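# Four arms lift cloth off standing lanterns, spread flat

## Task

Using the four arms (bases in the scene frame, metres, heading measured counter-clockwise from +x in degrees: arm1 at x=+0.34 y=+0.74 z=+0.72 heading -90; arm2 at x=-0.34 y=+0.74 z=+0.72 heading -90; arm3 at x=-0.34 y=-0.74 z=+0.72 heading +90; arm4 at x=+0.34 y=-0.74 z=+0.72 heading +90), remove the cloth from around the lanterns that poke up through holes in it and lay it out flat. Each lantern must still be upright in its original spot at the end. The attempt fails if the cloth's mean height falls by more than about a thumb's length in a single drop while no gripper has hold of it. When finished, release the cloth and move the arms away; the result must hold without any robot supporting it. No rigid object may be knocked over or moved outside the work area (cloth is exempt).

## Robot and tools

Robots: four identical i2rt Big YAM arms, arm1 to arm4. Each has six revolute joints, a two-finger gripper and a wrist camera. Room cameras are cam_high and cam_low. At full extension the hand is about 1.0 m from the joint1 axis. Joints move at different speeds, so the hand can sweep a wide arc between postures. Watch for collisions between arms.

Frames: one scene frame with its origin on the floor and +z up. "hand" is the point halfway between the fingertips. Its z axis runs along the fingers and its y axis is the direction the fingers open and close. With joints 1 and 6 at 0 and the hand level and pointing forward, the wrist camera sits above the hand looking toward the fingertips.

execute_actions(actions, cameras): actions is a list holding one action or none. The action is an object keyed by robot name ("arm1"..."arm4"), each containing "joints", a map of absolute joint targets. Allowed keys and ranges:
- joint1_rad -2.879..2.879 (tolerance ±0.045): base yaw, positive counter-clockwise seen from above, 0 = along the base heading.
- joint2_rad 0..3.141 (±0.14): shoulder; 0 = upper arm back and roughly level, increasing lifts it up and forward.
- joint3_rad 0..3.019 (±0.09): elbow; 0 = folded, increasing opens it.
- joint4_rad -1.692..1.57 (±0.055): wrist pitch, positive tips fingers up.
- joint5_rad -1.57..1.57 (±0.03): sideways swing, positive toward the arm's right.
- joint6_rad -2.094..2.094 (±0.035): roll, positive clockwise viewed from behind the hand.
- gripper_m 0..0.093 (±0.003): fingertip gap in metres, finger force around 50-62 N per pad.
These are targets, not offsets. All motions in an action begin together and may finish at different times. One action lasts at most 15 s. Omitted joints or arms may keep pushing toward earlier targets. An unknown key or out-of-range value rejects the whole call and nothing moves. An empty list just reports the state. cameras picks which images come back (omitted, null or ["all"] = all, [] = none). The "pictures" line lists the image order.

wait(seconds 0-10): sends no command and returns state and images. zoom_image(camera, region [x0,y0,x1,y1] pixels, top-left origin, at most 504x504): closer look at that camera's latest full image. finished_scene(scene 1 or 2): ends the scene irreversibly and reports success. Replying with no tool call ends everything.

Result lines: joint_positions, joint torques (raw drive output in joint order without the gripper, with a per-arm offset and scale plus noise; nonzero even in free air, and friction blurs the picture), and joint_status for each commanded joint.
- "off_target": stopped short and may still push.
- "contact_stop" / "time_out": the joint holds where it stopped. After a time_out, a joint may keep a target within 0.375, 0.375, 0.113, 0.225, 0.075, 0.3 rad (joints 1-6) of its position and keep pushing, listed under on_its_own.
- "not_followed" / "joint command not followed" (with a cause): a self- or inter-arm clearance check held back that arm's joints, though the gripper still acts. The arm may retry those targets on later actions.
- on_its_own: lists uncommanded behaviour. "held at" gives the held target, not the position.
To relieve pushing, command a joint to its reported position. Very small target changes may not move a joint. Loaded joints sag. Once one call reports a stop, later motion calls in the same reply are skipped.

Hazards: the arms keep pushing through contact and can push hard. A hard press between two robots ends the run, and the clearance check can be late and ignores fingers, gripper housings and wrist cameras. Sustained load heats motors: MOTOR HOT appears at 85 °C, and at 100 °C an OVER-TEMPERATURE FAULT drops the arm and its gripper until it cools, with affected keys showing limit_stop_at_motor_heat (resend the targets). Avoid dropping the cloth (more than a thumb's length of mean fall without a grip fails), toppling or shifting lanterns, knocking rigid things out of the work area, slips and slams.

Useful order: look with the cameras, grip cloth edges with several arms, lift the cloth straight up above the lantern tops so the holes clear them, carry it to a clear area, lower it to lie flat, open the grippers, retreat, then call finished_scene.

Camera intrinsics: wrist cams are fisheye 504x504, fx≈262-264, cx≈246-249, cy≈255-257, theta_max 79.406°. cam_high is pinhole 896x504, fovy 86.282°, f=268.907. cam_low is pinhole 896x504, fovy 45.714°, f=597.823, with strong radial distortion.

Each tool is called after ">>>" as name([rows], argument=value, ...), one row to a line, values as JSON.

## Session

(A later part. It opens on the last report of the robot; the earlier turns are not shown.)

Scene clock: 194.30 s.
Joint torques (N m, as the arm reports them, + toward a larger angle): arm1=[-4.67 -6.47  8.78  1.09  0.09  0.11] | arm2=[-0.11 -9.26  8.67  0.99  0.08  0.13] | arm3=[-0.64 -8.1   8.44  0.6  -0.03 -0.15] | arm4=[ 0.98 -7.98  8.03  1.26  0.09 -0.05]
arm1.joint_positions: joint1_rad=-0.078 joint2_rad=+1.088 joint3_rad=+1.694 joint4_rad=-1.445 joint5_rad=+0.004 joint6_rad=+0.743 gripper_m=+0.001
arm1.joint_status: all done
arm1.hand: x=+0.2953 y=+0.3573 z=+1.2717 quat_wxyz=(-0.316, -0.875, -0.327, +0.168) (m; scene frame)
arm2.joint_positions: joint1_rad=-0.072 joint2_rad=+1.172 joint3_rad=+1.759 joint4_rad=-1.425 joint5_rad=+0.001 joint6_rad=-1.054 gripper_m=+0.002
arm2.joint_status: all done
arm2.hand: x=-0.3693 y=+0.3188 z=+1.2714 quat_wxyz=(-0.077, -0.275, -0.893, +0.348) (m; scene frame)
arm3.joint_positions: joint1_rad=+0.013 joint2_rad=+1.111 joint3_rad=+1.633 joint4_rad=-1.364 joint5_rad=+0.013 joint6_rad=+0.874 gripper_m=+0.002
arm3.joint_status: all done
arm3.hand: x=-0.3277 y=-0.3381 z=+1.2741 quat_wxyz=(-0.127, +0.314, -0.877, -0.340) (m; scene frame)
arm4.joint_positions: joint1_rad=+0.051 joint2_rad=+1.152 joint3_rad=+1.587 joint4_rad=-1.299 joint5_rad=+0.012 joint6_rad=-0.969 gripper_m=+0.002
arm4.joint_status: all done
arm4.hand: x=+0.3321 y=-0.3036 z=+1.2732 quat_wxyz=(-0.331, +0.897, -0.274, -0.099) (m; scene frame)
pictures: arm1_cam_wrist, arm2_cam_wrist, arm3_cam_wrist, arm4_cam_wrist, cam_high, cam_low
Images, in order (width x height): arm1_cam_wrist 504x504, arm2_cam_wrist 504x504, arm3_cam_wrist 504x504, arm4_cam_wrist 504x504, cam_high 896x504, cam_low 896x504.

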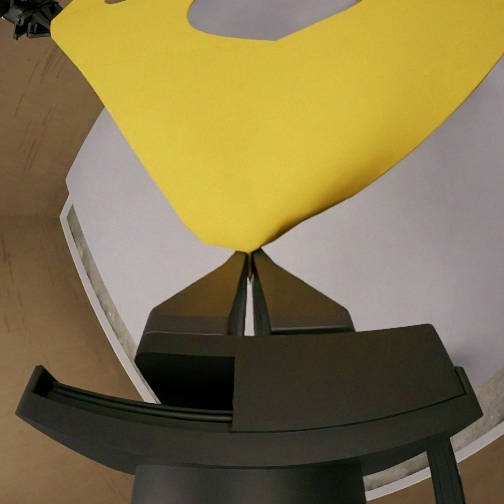

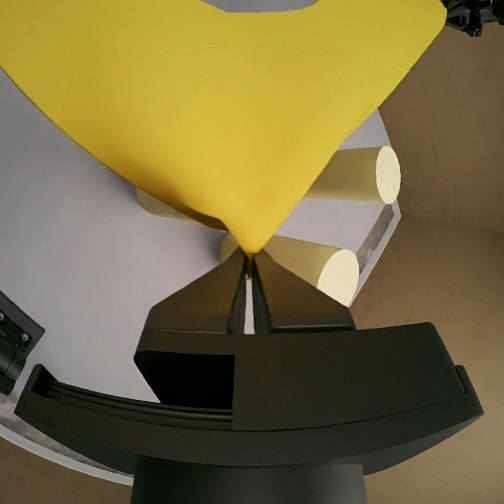

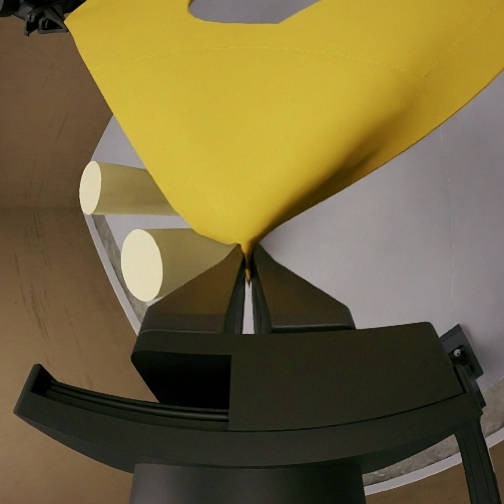

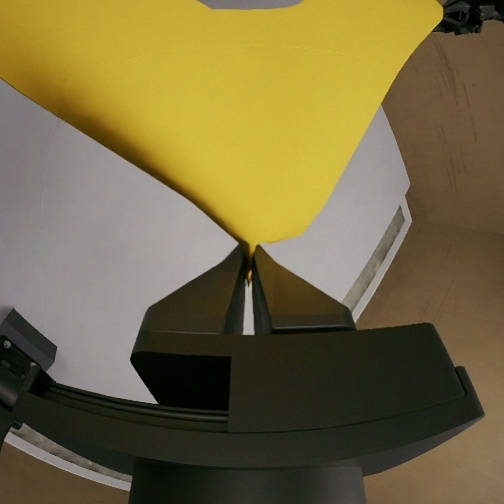

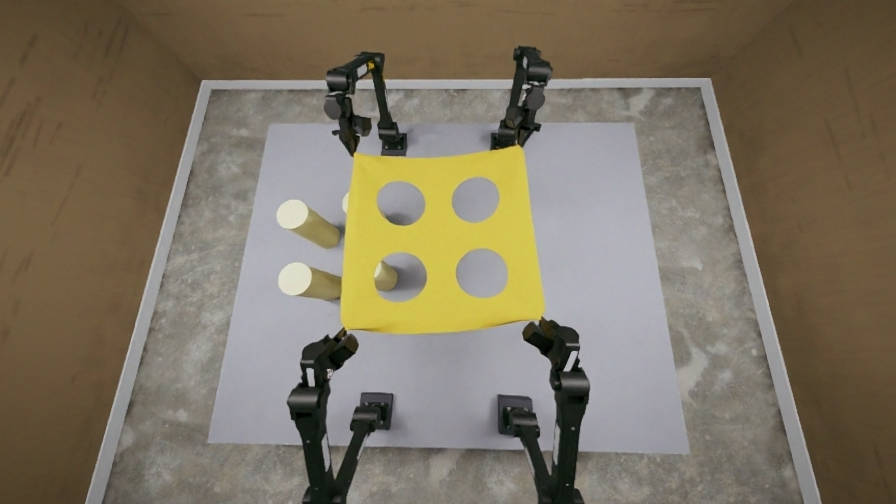

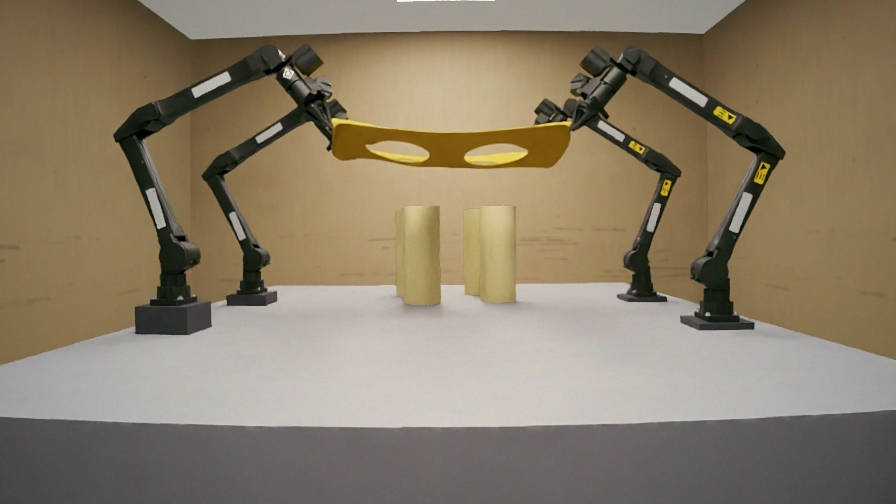

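>>> execute_actions([
  {"arm1": {"joints": {"joint1_rad": 0.238, "joint4_rad": -1.36, "joint6_rad": 1.1}}, "arm2": {"joints": {"joint1_rad": 0.212, "joint4_rad": -1.458, "joint6_rad": -0.74}}, "arm3": {"joints": {"joint1_rad": -0.22, "joint4_rad": -1.288, "joint6_rad": 0.68}}, "arm4": {"joints": {"joint1_rad": -0.191, "joint4_rad": -1.342, "joint6_rad": -1.15}}},
], cameras=["cam_high", "cam_low"])

Scene clock: 199.07 s.
Joint torques (N m, as the arm reports them, + toward a larger angle): arm1=[-4.64 -6.67  8.93  2.15  0.01  0.1 ] | arm2=[ 0.26 -9.11  8.57  0.88  0.    0.12] | arm3=[-0.76 -7.64  8.5   1.88  0.02 -0.17] | arm4=[ 0.8  -8.71  8.13  1.25  0.14 -0.04]
arm1.joint_positions: joint1_rad=+0.228 joint2_rad=+1.088 joint3_rad=+1.694 joint4_rad=-1.374 joint5_rad=+0.006 joint6_rad=+1.084 gripper_m=+0.001
arm1.joint_status: all done
arm1.hand: x=+0.4145 y=+0.3490 z=+1.2828 quat_wxyz=(-0.384, -0.868, -0.307, +0.064) (m; scene frame)
arm2.joint_positions: joint1_rad=+0.211 joint2_rad=+1.172 joint3_rad=+1.759 joint4_rad=-1.445 joint5_rad=+0.003 joint6_rad=-0.753 gripper_m=+0.002
arm2.joint_status: all done
arm2.hand: x=-0.2518 y=+0.3297 z=+1.2683 quat_wxyz=(-0.169, -0.284, -0.894, +0.303) (m; scene frame)
arm3.joint_positions: joint1_rad=-0.221 joint2_rad=+1.111 joint3_rad=+1.633 joint4_rad=-1.300 joint5_rad=+0.011 joint6_rad=+0.688 gripper_m=+0.002
arm3.joint_status: all done
arm3.hand: x=-0.2305 y=-0.3391 z=+1.2842 quat_wxyz=(-0.208, +0.288, -0.874, -0.332) (m; scene frame)
arm4.joint_positions: joint1_rad=-0.186 joint2_rad=+1.152 joint3_rad=+1.587 joint4_rad=-1.329 joint5_rad=+0.011 joint6_rad=-1.139 gripper_m=+0.002
arm4.joint_status: all done
arm4.hand: x=+0.4332 y=-0.3206 z=+1.2685 quat_wxyz=(-0.330, +0.892, -0.306, -0.030) (m; scene frame)
pictures: cam_high, cam_low
Images, in order (width x height): cam_high 896x504, cam_low 896x504.

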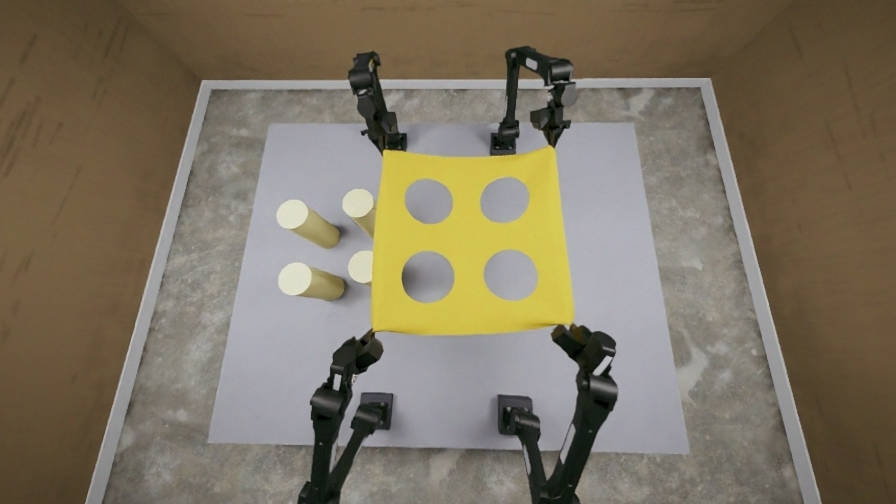

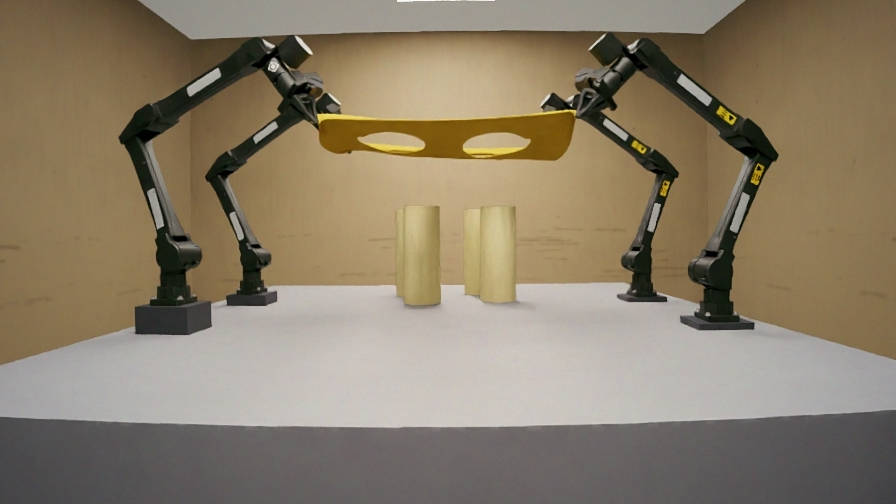

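>>> execute_actions([
  {"arm1": {"joints": {"joint1_rad": 0.491, "joint2_rad": 1.232, "joint6_rad": 1.27}}, "arm2": {"joints": {"joint1_rad": 0.456, "joint2_rad": 1.26, "joint6_rad": -0.38}}, "arm3": {"joints": {"joint1_rad": -0.433, "joint2_rad": 1.236, "joint6_rad": 0.4}}, "arm4": {"joints": {"joint1_rad": -0.415, "joint2_rad": 1.21, "joint6_rad": -1.27}}},
], cameras=["cam_high", "cam_low"])

Scene clock: 204.60 s.
Joint torques (N m, as the arm reports them, + toward a larger angle): arm1=[-5.15 -9.34 10.38  1.86 -0.05  0.09] | arm2=[ -0.24 -11.08   9.33   0.75   0.03   0.14] | arm3=[ -0.45 -10.42   9.74   1.71   0.06  -0.16] | arm4=[ 1.55 -9.47  8.11  1.21  0.2  -0.05]
arm1.joint_positions: joint1_rad=+0.488 joint2_rad=+1.247 joint3_rad=+1.680 joint4_rad=-1.373 joint5_rad=+0.008 joint6_rad=+1.254 gripper_m=+0.001
arm1.joint_status: all done
arm1.hand: x=+0.5375 y=+0.3270 z=+1.2103 quat_wxyz=(-0.308, -0.882, -0.357, -0.013) (m; scene frame)
arm2.joint_positions: joint1_rad=+0.463 joint2_rad=+1.280 joint3_rad=+1.753 joint4_rad=-1.446 joint5_rad=+0.003 joint6_rad=-0.394 gripper_m=+0.002
arm2.joint_status: all done
arm2.hand: x=-0.1351 y=+0.3271 z=+1.2206 quat_wxyz=(-0.213, -0.338, -0.894, +0.200) (m; scene frame)
arm3.joint_positions: joint1_rad=-0.439 joint2_rad=+1.246 joint3_rad=+1.620 joint4_rad=-1.300 joint5_rad=+0.010 joint6_rad=+0.409 gripper_m=+0.002
arm3.joint_status: all done
arm3.hand: x=-0.1242 y=-0.3269 z=+1.2202 quat_wxyz=(-0.232, +0.324, -0.890, -0.223) (m; scene frame)
arm4.joint_positions: joint1_rad=-0.410 joint2_rad=+1.219 joint3_rad=+1.587 joint4_rad=-1.332 joint5_rad=+0.010 joint6_rad=-1.260 gripper_m=+0.002
arm4.joint_status: all done
arm4.hand: x=+0.5329 y=-0.3336 z=+1.2402 quat_wxyz=(-0.298, +0.886, -0.355, +0.025) (m; scene frame)
pictures: cam_high, cam_low
Images, in order (width x height): cam_high 896x504, cam_low 896x504.

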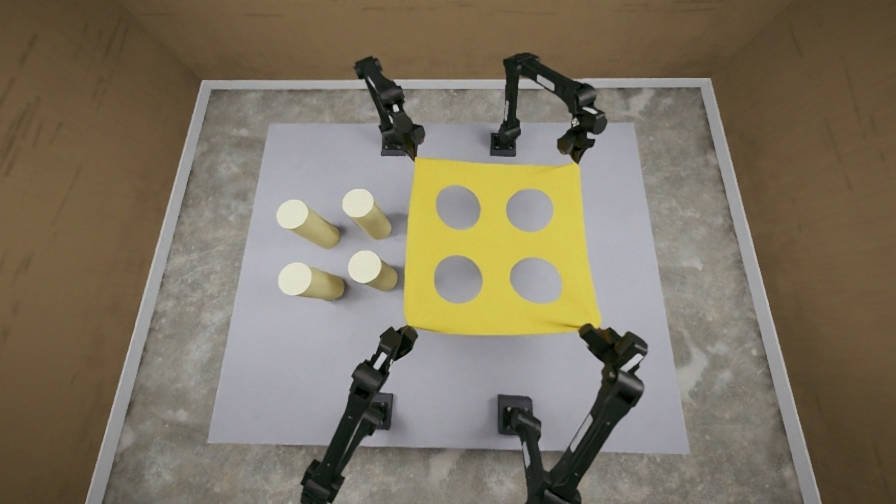

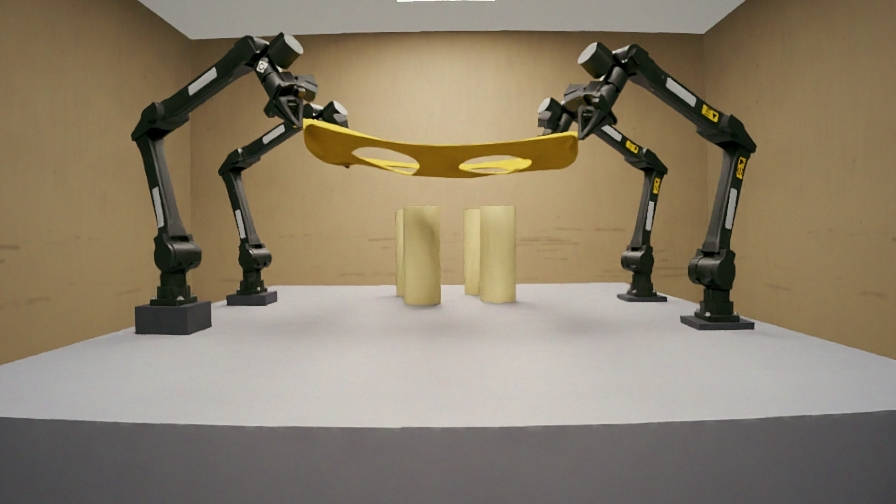

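>>> execute_actions([
  {"arm1": {"joints": {"joint3_rad": 1.482, "joint4_rad": -1.27}}, "arm2": {"joints": {"joint3_rad": 1.531, "joint4_rad": -1.351}}, "arm3": {"joints": {"joint3_rad": 1.394, "joint4_rad": -1.15}}, "arm4": {"joints": {"joint3_rad": 1.297, "joint4_rad": -1.134}}},
], cameras=["cam_high", "cam_low"])

Scene clock: 210.30 s.
Joint torques (N m, as the arm reports them, + toward a larger angle): arm1=[-5.23 -9.7  10.36  1.79 -0.05  0.11] | arm2=[ -0.24 -10.94   9.72   1.3    0.02   0.11] | arm3=[ -0.36 -10.69   9.81   1.7    0.06  -0.16] | arm4=[ 0.79 -8.78  8.79  2.01  0.17 -0.05]
arm1.joint_positions: joint1_rad=+0.488 joint2_rad=+1.245 joint3_rad=+1.461 joint4_rad=-1.284 joint5_rad=+0.008 joint6_rad=+1.254 gripper_m=+0.001
arm1.joint_status: all done
arm1.hand: x=+0.5362 y=+0.3280 z=+1.1147 quat_wxyz=(-0.246, -0.899, -0.363, -0.009) (m; scene frame)
arm2.joint_positions: joint1_rad=+0.463 joint2_rad=+1.272 joint3_rad=+1.513 joint4_rad=-1.356 joint5_rad=+0.003 joint6_rad=-0.394 gripper_m=+0.002
arm2.joint_status: all done
arm2.hand: x=-0.1362 y=+0.3300 z=+1.1201 quat_wxyz=(-0.163, -0.344, -0.912, +0.154) (m; scene frame)
arm3.joint_positions: joint1_rad=-0.439 joint2_rad=+1.249 joint3_rad=+1.380 joint4_rad=-1.166 joint5_rad=+0.010 joint6_rad=+0.409 gripper_m=+0.002
arm3.joint_status: all done
arm3.hand: x=-0.1239 y=-0.3233 z=+1.1154 quat_wxyz=(-0.194, +0.331, -0.904, -0.187) (m; scene frame)
arm4.joint_positions: joint1_rad=-0.410 joint2_rad=+1.215 joint3_rad=+1.296 joint4_rad=-1.152 joint5_rad=+0.010 joint6_rad=-1.260 gripper_m=+0.002
arm4.joint_status: all done
arm4.hand: x=+0.5331 y=-0.3332 z=+1.1188 quat_wxyz=(-0.246, +0.900, -0.360, +0.022) (m; scene frame)
pictures: cam_high, cam_low
Images, in order (width x height): cam_high 896x504, cam_low 896x504.

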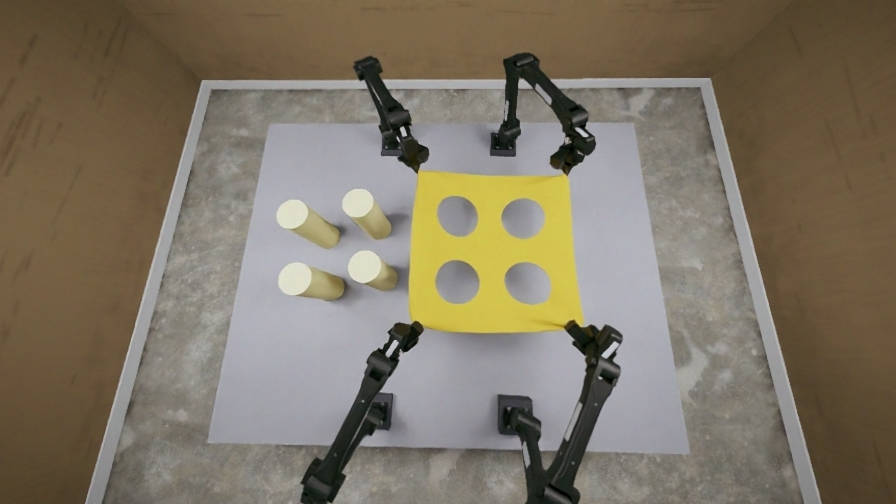

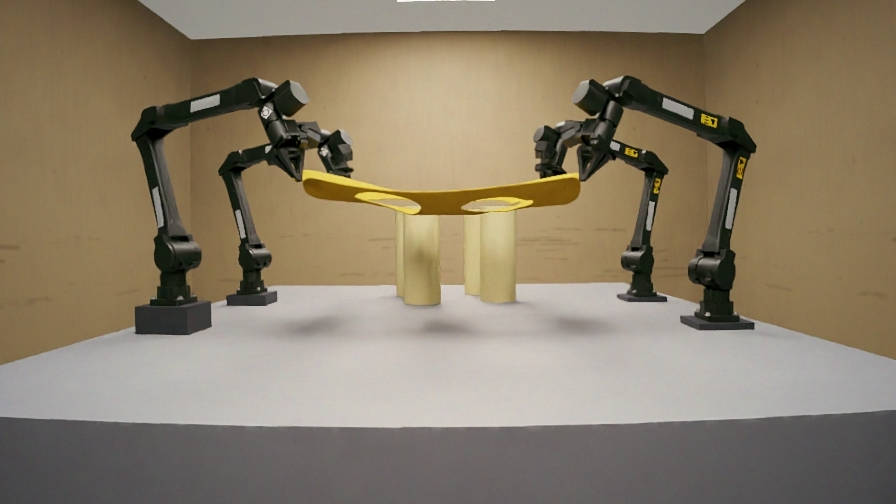

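I'll get the current state before continuing the descent.

>>> execute_actions(actions=[])

Scene clock: 212.50 s.
Joint torques (N m, as the arm reports them, + toward a larger angle): arm1=[-5.09 -9.44 10.41  1.71 -0.05  0.11] | arm2=[ -0.16 -10.74   9.81   1.32   0.02   0.12] | arm3=[ -0.35 -10.6    9.83   1.7    0.06  -0.16] | arm4=[ 0.71 -8.9   8.74  1.98  0.18 -0.05]
arm1.joint_positions: joint1_rad=+0.488 joint2_rad=+1.245 joint3_rad=+1.461 joint4_rad=-1.284 joint5_rad=+0.008 joint6_rad=+1.254 gripper_m=+0.001
arm1.joint_status: all done
arm1.hand: x=+0.5362 y=+0.3280 z=+1.1147 quat_wxyz=(-0.246, -0.899, -0.363, -0.009) (m; scene frame)
arm2.joint_positions: joint1_rad=+0.463 joint2_rad=+1.272 joint3_rad=+1.513 joint4_rad=-1.356 joint5_rad=+0.003 joint6_rad=-0.394 gripper_m=+0.002
arm2.joint_status: all done
arm2.hand: x=-0.1362 y=+0.3300 z=+1.1201 quat_wxyz=(-0.163, -0.344, -0.912, +0.154) (m; scene frame)
arm3.joint_positions: joint1_rad=-0.439 joint2_rad=+1.249 joint3_rad=+1.380 joint4_rad=-1.166 joint5_rad=+0.010 joint6_rad=+0.409 gripper_m=+0.002
arm3.joint_status: all done
arm3.hand: x=-0.1239 y=-0.3233 z=+1.1154 quat_wxyz=(-0.194, +0.331, -0.904, -0.187) (m; scene frame)
arm4.joint_positions: joint1_rad=-0.410 joint2_rad=+1.215 joint3_rad=+1.296 joint4_rad=-1.152 joint5_rad=+0.010 joint6_rad=-1.260 gripper_m=+0.002
arm4.joint_status: all done
arm4.hand: x=+0.5331 y=-0.3332 z=+1.1188 quat_wxyz=(-0.246, +0.900, -0.360, +0.022) (m; scene frame)
pictures: arm1_cam_wrist, arm2_cam_wrist, arm3_cam_wrist, arm4_cam_wrist, cam_high, cam_low
Images, in order (width x height): arm1_cam_wrist 504x504, arm2_cam_wrist 504x504, arm3_cam_wrist 504x504, arm4_cam_wrist 504x504, cam_high 896x504, cam_low 896x504.

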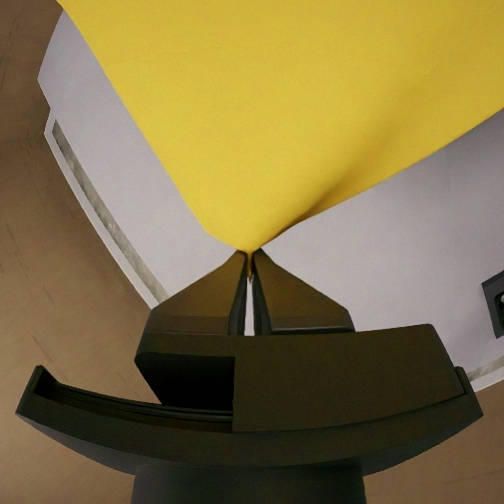

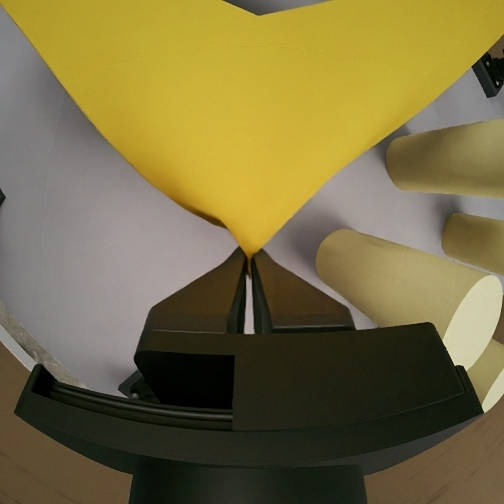

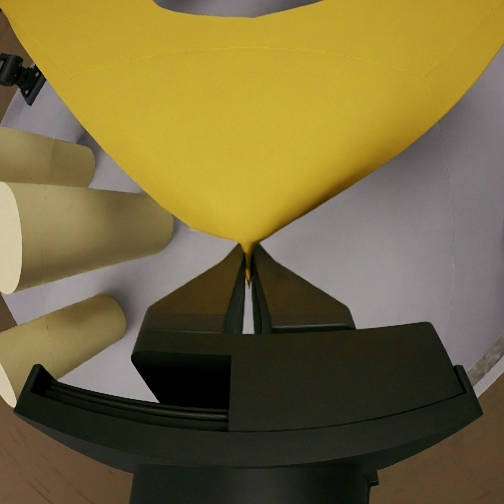

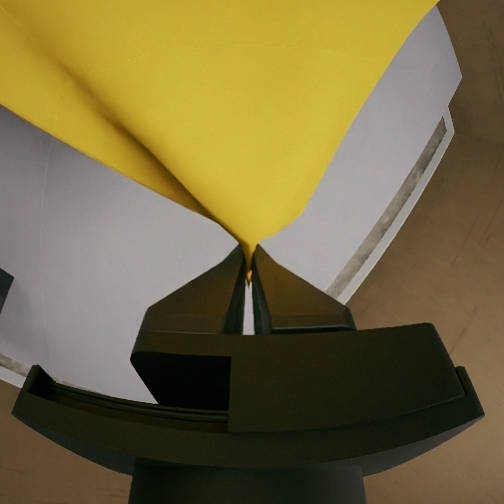

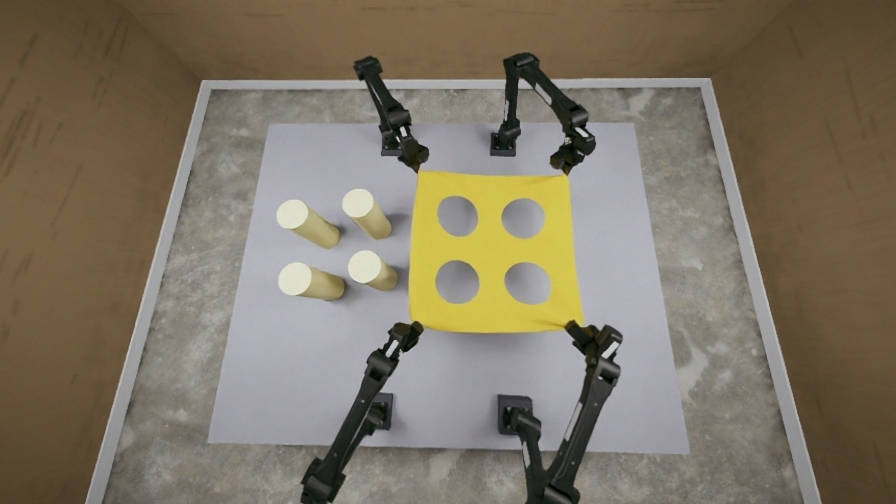

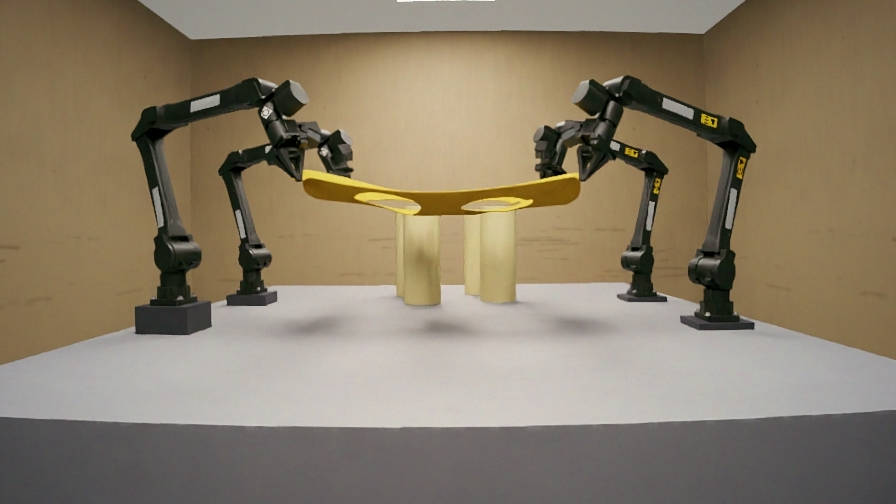

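>>> execute_actions([
  {"arm1":{"joints":{"joint2_rad":1.347,"joint3_rad":1.354}},"arm2":{"joints":{"joint2_rad":1.370,"joint3_rad":1.400}},"arm3":{"joints":{"joint2_rad":1.358,"joint3_rad":1.285}},"arm4":{"joints":{"joint2_rad":1.347,"joint3_rad":1.200}}},
], cameras=["cam_high","cam_low"])

Scene clock: 226.63 s.
Joint torques (N m, as the arm reports them, + toward a larger angle): arm1=[ -5.02 -11.7   10.49   1.24  -0.05   0.14] | arm2=[ -0.13 -13.62   9.73   0.63   0.02   0.1 ] | arm3=[ -0.27 -11.75   9.65   1.13   0.06  -0.15] | arm4=[  0.81 -12.37   8.57   1.4    0.19  -0.07]
arm1.joint_positions: joint1_rad=+0.488 joint2_rad=+1.367 joint3_rad=+1.328 joint4_rad=-1.279 joint5_rad=+0.008 joint6_rad=+1.254 gripper_m=+0.001
arm1.joint_status: all done
arm1.hand: x=+0.5345 y=+0.3296 z=+0.9996 quat_wxyz=(-0.124, -0.920, -0.372, +0.000) (m; scene frame)
arm2.joint_positions: joint1_rad=+0.463 joint2_rad=+1.391 joint3_rad=+1.380 joint4_rad=-1.352 joint5_rad=+0.003 joint6_rad=-0.393 gripper_m=+0.002
arm2.joint_status: all done
arm2.hand: x=-0.1364 y=+0.3311 z=+1.0073 quat_wxyz=(-0.074, -0.351, -0.931, +0.070) (m; scene frame)
arm3.joint_positions: joint1_rad=-0.439 joint2_rad=+1.365 joint3_rad=+1.268 joint4_rad=-1.160 joint5_rad=+0.010 joint6_rad=+0.409 gripper_m=+0.002
arm3.joint_status: all done
arm3.hand: x=-0.1263 y=-0.3251 z=+1.0101 quat_wxyz=(-0.115, +0.340, -0.927, -0.112) (m; scene frame)
arm4.joint_positions: joint1_rad=-0.410 joint2_rad=+1.370 joint3_rad=+1.194 joint4_rad=-1.145 joint5_rad=+0.010 joint6_rad=-1.260 gripper_m=+0.002
arm4.joint_status: all done
arm4.hand: x=+0.5319 y=-0.3355 z=+1.0047 quat_wxyz=(-0.123, +0.921, -0.368, +0.013) (m; scene frame)
pictures: cam_high, cam_low
Images, in order (width x height): cam_high 896x504, cam_low 896x504.

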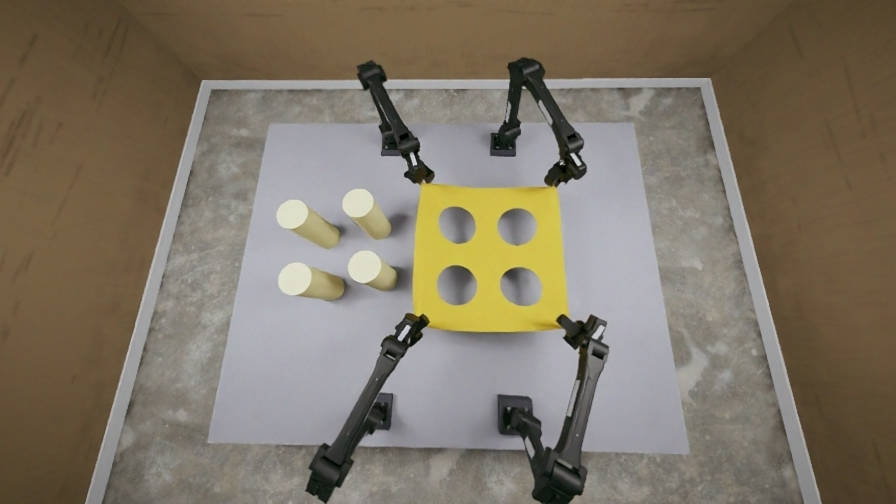

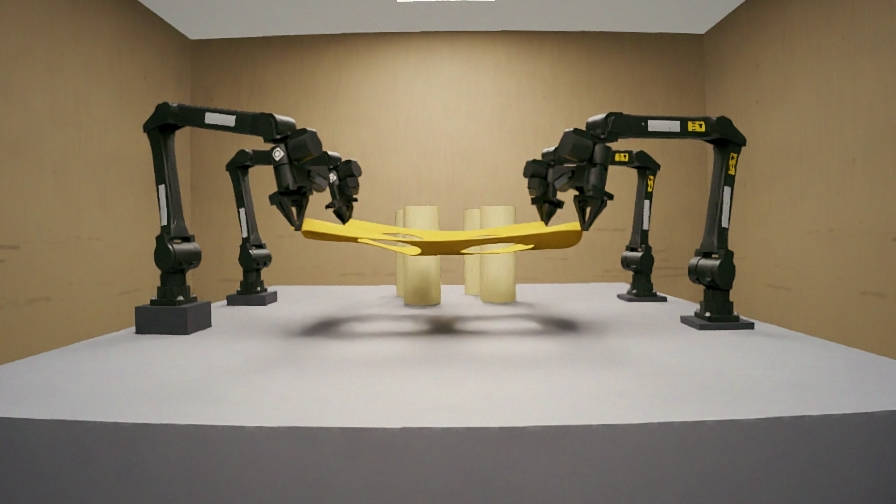

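>>> execute_actions([
  {"arm1":{"joints":{"joint2_rad":1.532,"joint3_rad":1.266,"joint4_rad":-1.229}},"arm2":{"joints":{"joint2_rad":1.527,"joint3_rad":1.261,"joint4_rad":-1.230,"joint6_rad":-0.335}},"arm3":{"joints":{"joint2_rad":1.590,"joint3_rad":1.238,"joint6_rad":0.340}},"arm4":{"joints":{"joint2_rad":1.571,"joint3_rad":1.146,"joint4_rad":-1.085}}},
], cameras=["cam_high","cam_low"])

Scene clock: 233.40 s.
Joint torques (N m, as the arm reports them, + toward a larger angle): arm1=[ -5.09 -13.96   9.46   0.66  -0.03   0.15] | arm2=[ -0.25 -15.28   9.01   0.2    0.02   0.1 ] | arm3=[ -0.38 -13.44   8.77   0.5    0.06  -0.15] | arm4=[  0.82 -14.5    7.34   0.89   0.16  -0.09]
arm1.joint_positions: joint1_rad=+0.488 joint2_rad=+1.554 joint3_rad=+1.244 joint4_rad=-1.234 joint5_rad=+0.008 joint6_rad=+1.254 gripper_m=+0.001
arm1.joint_status: all done
arm1.hand: x=+0.5330 y=+0.3307 z=+0.8853 quat_wxyz=(-0.011, -0.927, -0.375, +0.007) (m; scene frame)
arm2.joint_positions: joint1_rad=+0.463 joint2_rad=+1.549 joint3_rad=+1.242 joint4_rad=-1.230 joint5_rad=+0.003 joint6_rad=-0.349 gripper_m=+0.002
arm2.joint_status: all done
arm2.hand: x=-0.1361 y=+0.3313 z=+0.8869 quat_wxyz=(-0.012, -0.374, -0.927, +0.010) (m; scene frame)
arm3.joint_positions: joint1_rad=-0.439 joint2_rad=+1.596 joint3_rad=+1.223 joint4_rad=-1.156 joint5_rad=+0.010 joint6_rad=+0.349 gripper_m=+0.002
arm3.joint_status: all done
arm3.hand: x=-0.1279 y=-0.3250 z=+0.8885 quat_wxyz=(-0.018, +0.374, -0.927, -0.018) (m; scene frame)
arm4.joint_positions: joint1_rad=-0.410 joint2_rad=+1.593 joint3_rad=+1.142 joint4_rad=-1.091 joint5_rad=+0.010 joint6_rad=-1.260 gripper_m=+0.002
arm4.joint_status: all done
arm4.hand: x=+0.5315 y=-0.3364 z=+0.8902 quat_wxyz=(-0.013, +0.929, -0.371, +0.006) (m; scene frame)
pictures: cam_high, cam_low
Images, in order (width x height): cam_high 896x504, cam_low 896x504.

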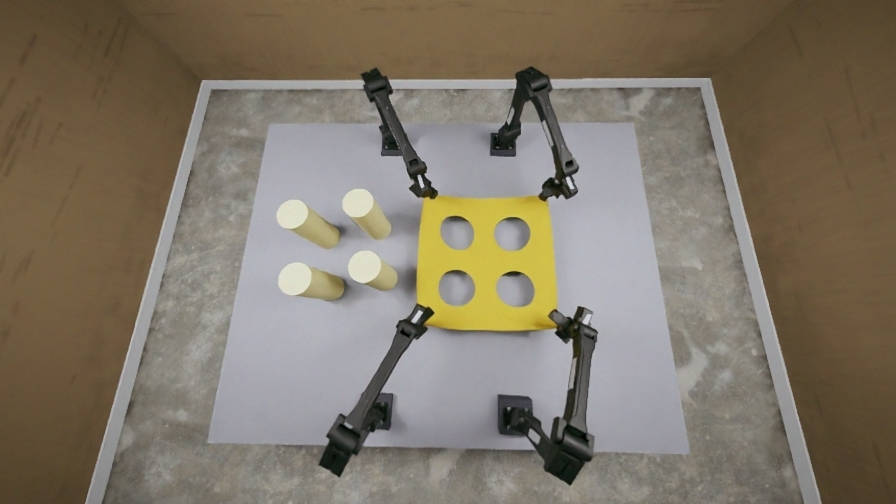

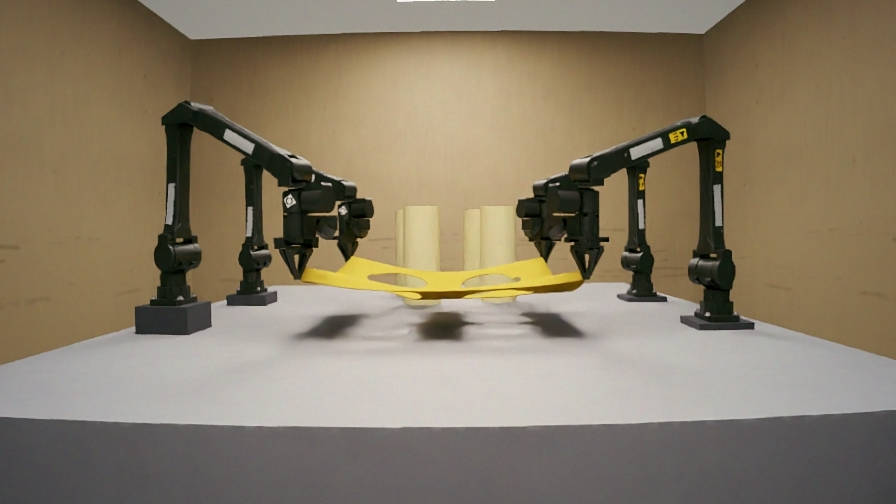

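>>> execute_actions([
  {"arm1":{"joints":{"joint2_rad":1.629,"joint3_rad":1.164,"joint4_rad":-1.052}},"arm2":{"joints":{"joint2_rad":1.624,"joint3_rad":1.156,"joint4_rad":-1.052}},"arm3":{"joints":{"joint2_rad":1.708,"joint3_rad":1.142,"joint4_rad":-0.964}},"arm4":{"joints":{"joint2_rad":1.699,"joint3_rad":1.071,"joint4_rad":-0.904}}},
], cameras=["cam_high","cam_low"])

Scene clock: 238.43 s.
Joint torques (N m, as the arm reports them, + toward a larger angle): arm1=[ -5.18 -14.48   8.17   0.69  -0.04   0.17] | arm2=[ -0.12 -14.19   7.81   0.28   0.02   0.1 ] | arm3=[ -0.33 -14.86   7.66   0.51   0.06  -0.15] | arm4=[  0.78 -13.68   6.1    0.99   0.17  -0.09]
arm1.joint_positions: joint1_rad=+0.488 joint2_rad=+1.649 joint3_rad=+1.149 joint4_rad=-1.059 joint5_rad=+0.008 joint6_rad=+1.254 gripper_m=+0.001
arm1.joint_status: all done
arm1.hand: x=+0.5338 y=+0.3277 z=+0.8111 quat_wxyz=(-0.004, -0.927, -0.375, +0.008) (m; scene frame)
arm2.joint_positions: joint1_rad=+0.463 joint2_rad=+1.627 joint3_rad=+1.148 joint4_rad=-1.054 joint5_rad=+0.003 joint6_rad=-0.349 gripper_m=+0.002
arm2.joint_status: all done
arm2.hand: x=-0.1338 y=+0.3271 z=+0.8202 quat_wxyz=(-0.013, -0.374, -0.927, +0.011) (m; scene frame)
arm3.joint_positions: joint1_rad=-0.439 joint2_rad=+1.716 joint3_rad=+1.133 joint4_rad=-0.973 joint5_rad=+0.010 joint6_rad=+0.349 gripper_m=+0.002
arm3.joint_status: all done
arm3.hand: x=-0.1280 y=-0.3227 z=+0.8053 quat_wxyz=(-0.008, +0.374, -0.927, -0.009) (m; scene frame)
arm4.joint_positions: joint1_rad=-0.410 joint2_rad=+1.710 joint3_rad=+1.072 joint4_rad=-0.913 joint5_rad=+0.010 joint6_rad=-1.260 gripper_m=+0.002
arm4.joint_status: all done
arm4.hand: x=+0.5334 y=-0.3324 z=+0.8176 quat_wxyz=(-0.009, +0.929, -0.371, +0.005) (m; scene frame)
pictures: cam_high, cam_low
Images, in order (width x height): cam_high 896x504, cam_low 896x504.

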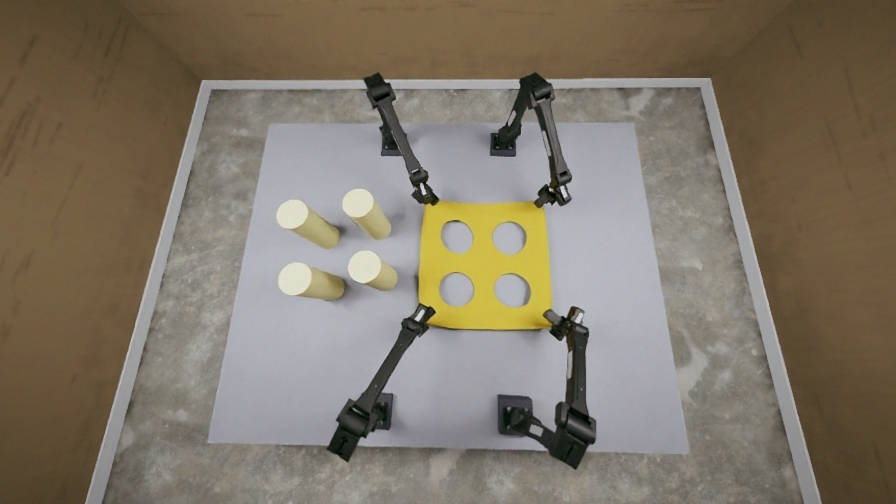

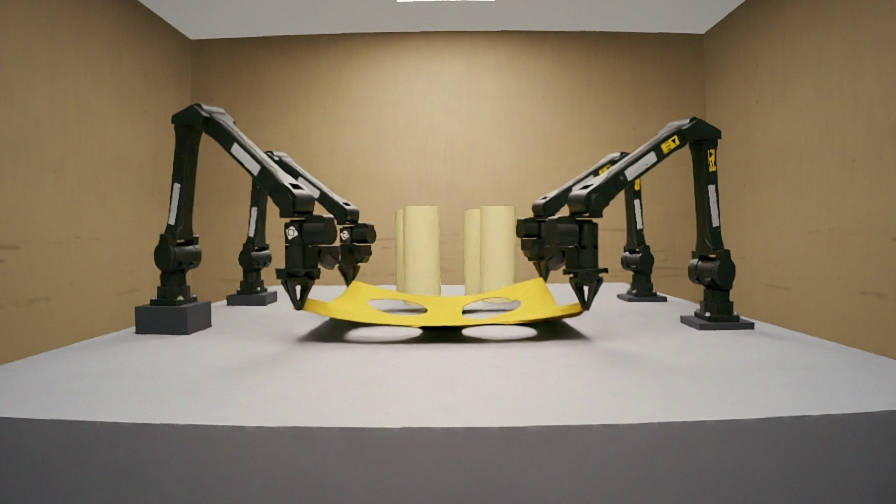

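>>> execute_actions([
  {"arm1":{"joints":{"joint2_rad":1.720,"joint3_rad":1.094,"joint4_rad":-0.905}},"arm2":{"joints":{"joint2_rad":1.717,"joint3_rad":1.082,"joint4_rad":-0.906}},"arm3":{"joints":{"joint2_rad":1.806,"joint3_rad":1.084,"joint4_rad":-0.819}},"arm4":{"joints":{"joint2_rad":1.813,"joint3_rad":1.023,"joint4_rad":-0.757}}},
])

Scene clock: 245.73 s.
Joint torques (N m, as the arm reports them, + toward a larger angle): arm1=[ -5.   -14.45   7.24   0.67  -0.04   0.16] | arm2=[ -0.22 -14.57   6.89   0.31   0.     0.1 ] | arm3=[ -0.25 -15.41   6.58   0.65   0.06  -0.14] | arm4=[  1.   -13.58   4.99   0.99   0.17  -0.08]
arm1.joint_positions: joint1_rad=+0.488 joint2_rad=+1.734 joint3_rad=+1.084 joint4_rad=-0.912 joint5_rad=+0.008 joint6_rad=+1.254 gripper_m=+0.001
arm1.joint_status: all done
arm1.hand: x=+0.5330 y=+0.3283 z=+0.7534 quat_wxyz=(-0.002, -0.927, -0.375, +0.008) (m; scene frame)
arm2.joint_positions: joint1_rad=+0.463 joint2_rad=+1.717 joint3_rad=+1.074 joint4_rad=-0.910 joint5_rad=+0.003 joint6_rad=-0.348 gripper_m=+0.002
arm2.joint_status: all done
arm2.hand: x=-0.1359 y=+0.3318 z=+0.7575 quat_wxyz=(-0.005, -0.374, -0.927, +0.005) (m; scene frame)
arm3.joint_positions: joint1_rad=-0.439 joint2_rad=+1.815 joint3_rad=+1.078 joint4_rad=-0.831 joint5_rad=+0.010 joint6_rad=+0.349 gripper_m=+0.002
arm3.joint_status: all done
arm3.hand: x=-0.1299 y=-0.3248 z=+0.7452 quat_wxyz=(-0.004, +0.374, -0.927, -0.006) (m; scene frame)
arm4.joint_positions: joint1_rad=-0.410 joint2_rad=+1.818 joint3_rad=+1.025 joint4_rad=-0.767 joint5_rad=+0.010 joint6_rad=-1.260 gripper_m=+0.002
arm4.joint_status: all done
arm4.hand: x=+0.5326 y=-0.3342 z=+0.7582 quat_wxyz=(-0.005, +0.929, -0.371, +0.005) (m; scene frame)
pictures: arm1_cam_wrist, arm2_cam_wrist, arm3_cam_wrist, arm4_cam_wrist, cam_high, cam_low
Images, in order (width x height): arm1_cam_wrist 504x504, arm2_cam_wrist 504x504, arm3_cam_wrist 504x504, arm4_cam_wrist 504x504, cam_high 896x504, cam_low 896x504.

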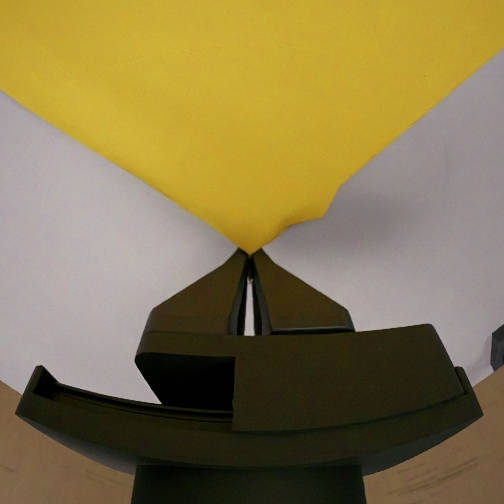

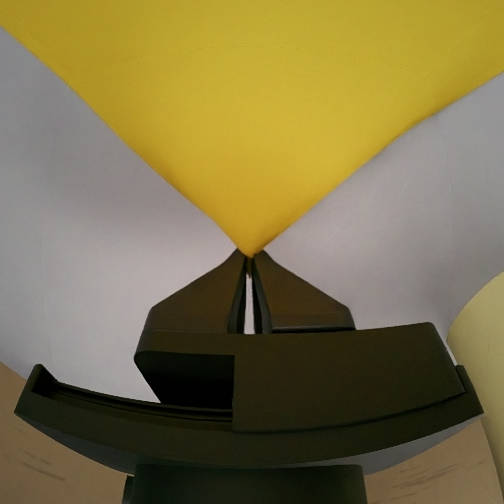

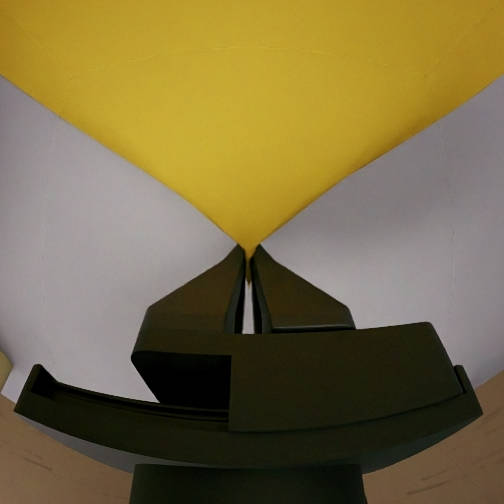

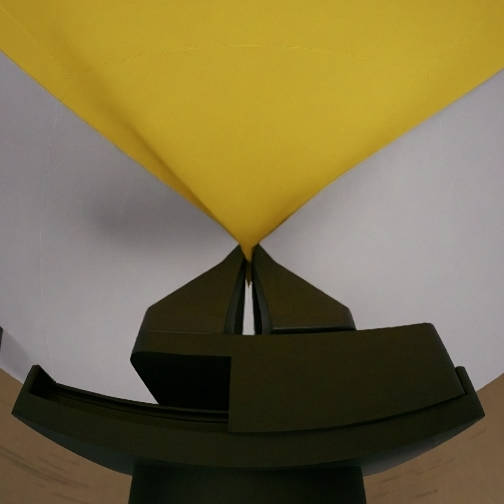

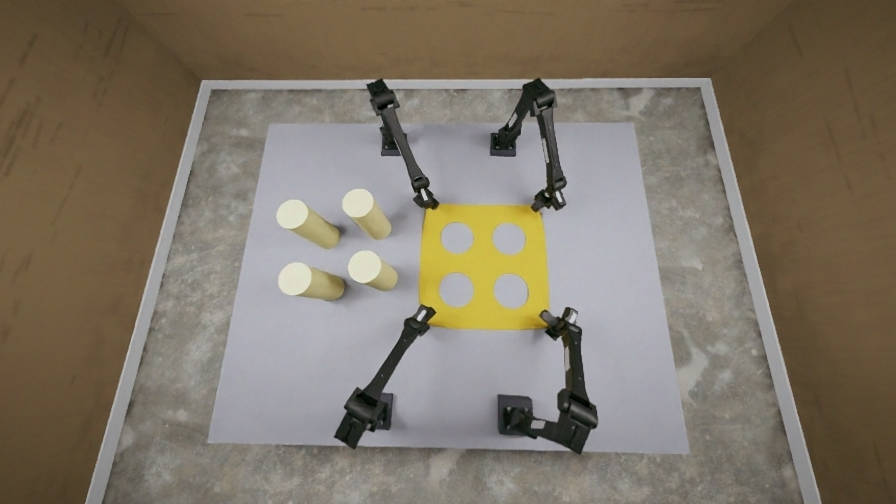

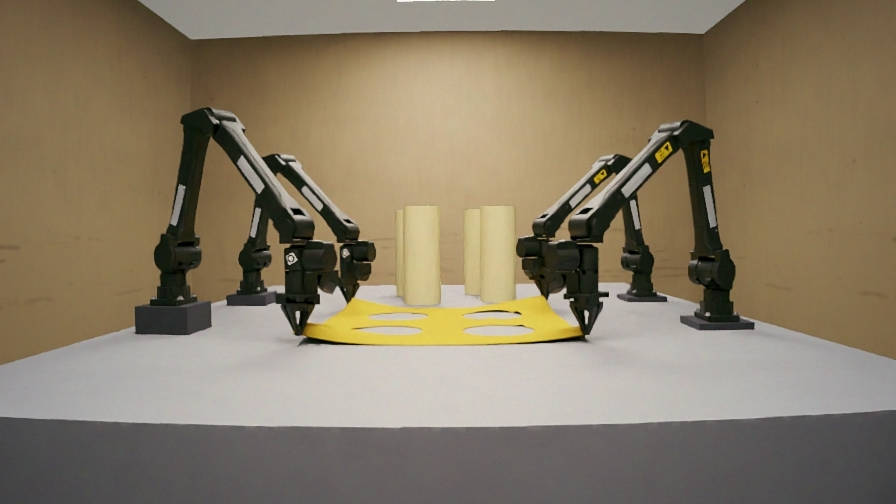

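>>> zoom_image(camera="cam_high", region=[390, 170, 590, 360])

>>> zoom_image(camera="cam_low", region=[260, 250, 640, 380])

Region (390, 170, 590, 360) of cam_high's 896x504 image, scaled by 2.520, with more detail than that image has; it fills the top 479 rows of this view, and the rest is white.

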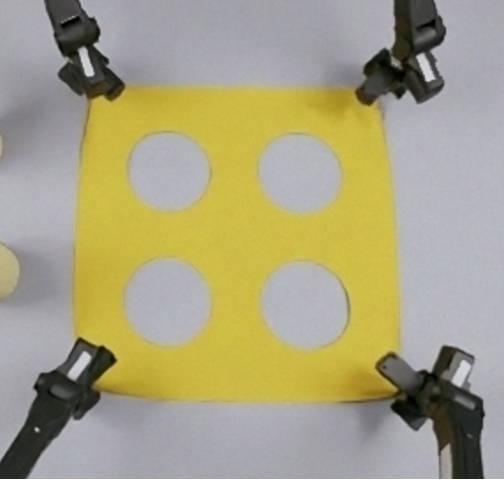

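Region (260, 250, 640, 380) of cam_low's 896x504 image, scaled by 1.326, with more detail than that image has; it fills the top 172 rows of this view, and the rest is white.

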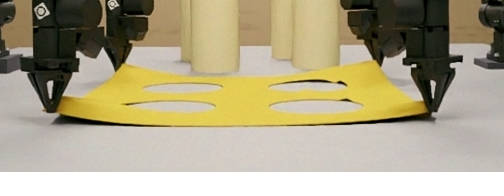

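>>> execute_actions([
  {"arm1":{"joints":{"joint2_rad":1.738}},"arm2":{"joints":{"joint2_rad":1.740}},"arm3":{"joints":{"joint2_rad":1.824}},"arm4":{"joints":{"joint2_rad":1.836}}},
], cameras=["cam_low"])

Scene clock: 248.23 s.
Joint torques (N m, as the arm reports them, + toward a larger angle): arm1=[ -5.27 -12.54   7.18   0.68  -0.03   0.15] | arm2=[ -0.21 -12.64   6.96   0.41   0.     0.1 ] | arm3=[ -0.28 -13.92   6.55   0.61   0.06  -0.14] | arm4=[  0.92 -12.37   5.16   1.02   0.17  -0.09]
arm1.joint_positions: joint1_rad=+0.488 joint2_rad=+1.734 joint3_rad=+1.084 joint4_rad=-0.912 joint5_rad=+0.008 joint6_rad=+1.254 gripper_m=+0.001
arm1.joint_status: all done
arm1.hand: x=+0.5330 y=+0.3283 z=+0.7534 quat_wxyz=(-0.002, -0.927, -0.375, +0.008) (m; scene frame)
arm2.joint_positions: joint1_rad=+0.463 joint2_rad=+1.717 joint3_rad=+1.074 joint4_rad=-0.910 joint5_rad=+0.003 joint6_rad=-0.348 gripper_m=+0.002
arm2.joint_status: all done
arm2.hand: x=-0.1359 y=+0.3318 z=+0.7575 quat_wxyz=(-0.005, -0.374, -0.927, +0.005) (m; scene frame)
arm3.joint_positions: joint1_rad=-0.439 joint2_rad=+1.815 joint3_rad=+1.078 joint4_rad=-0.831 joint5_rad=+0.010 joint6_rad=+0.349 gripper_m=+0.002
arm3.joint_status: all done
arm3.hand: x=-0.1299 y=-0.3248 z=+0.7452 quat_wxyz=(-0.004, +0.374, -0.927, -0.006) (m; scene frame)
arm4.joint_positions: joint1_rad=-0.410 joint2_rad=+1.818 joint3_rad=+1.025 joint4_rad=-0.767 joint5_rad=+0.010 joint6_rad=-1.260 gripper_m=+0.002
arm4.joint_status: all done
arm4.hand: x=+0.5326 y=-0.3342 z=+0.7582 quat_wxyz=(-0.005, +0.929, -0.371, +0.005) (m; scene frame)
pictures: cam_low
Images, in order (width x height): cam_low 896x504.

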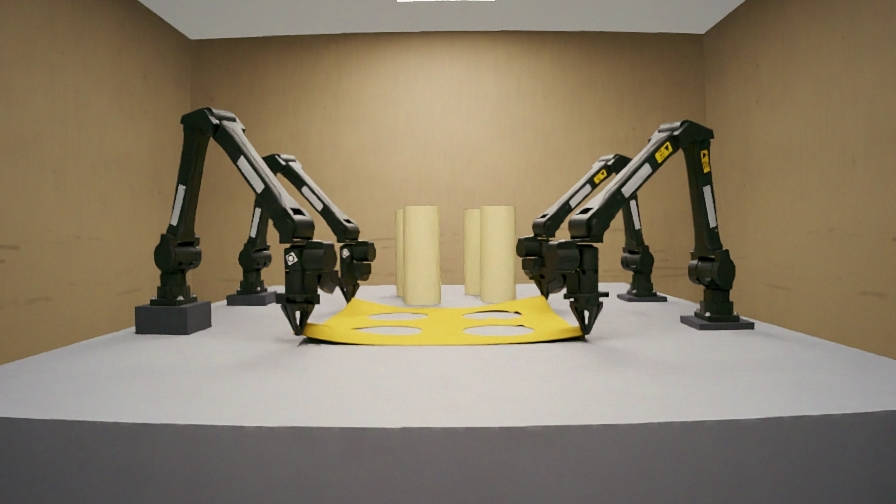

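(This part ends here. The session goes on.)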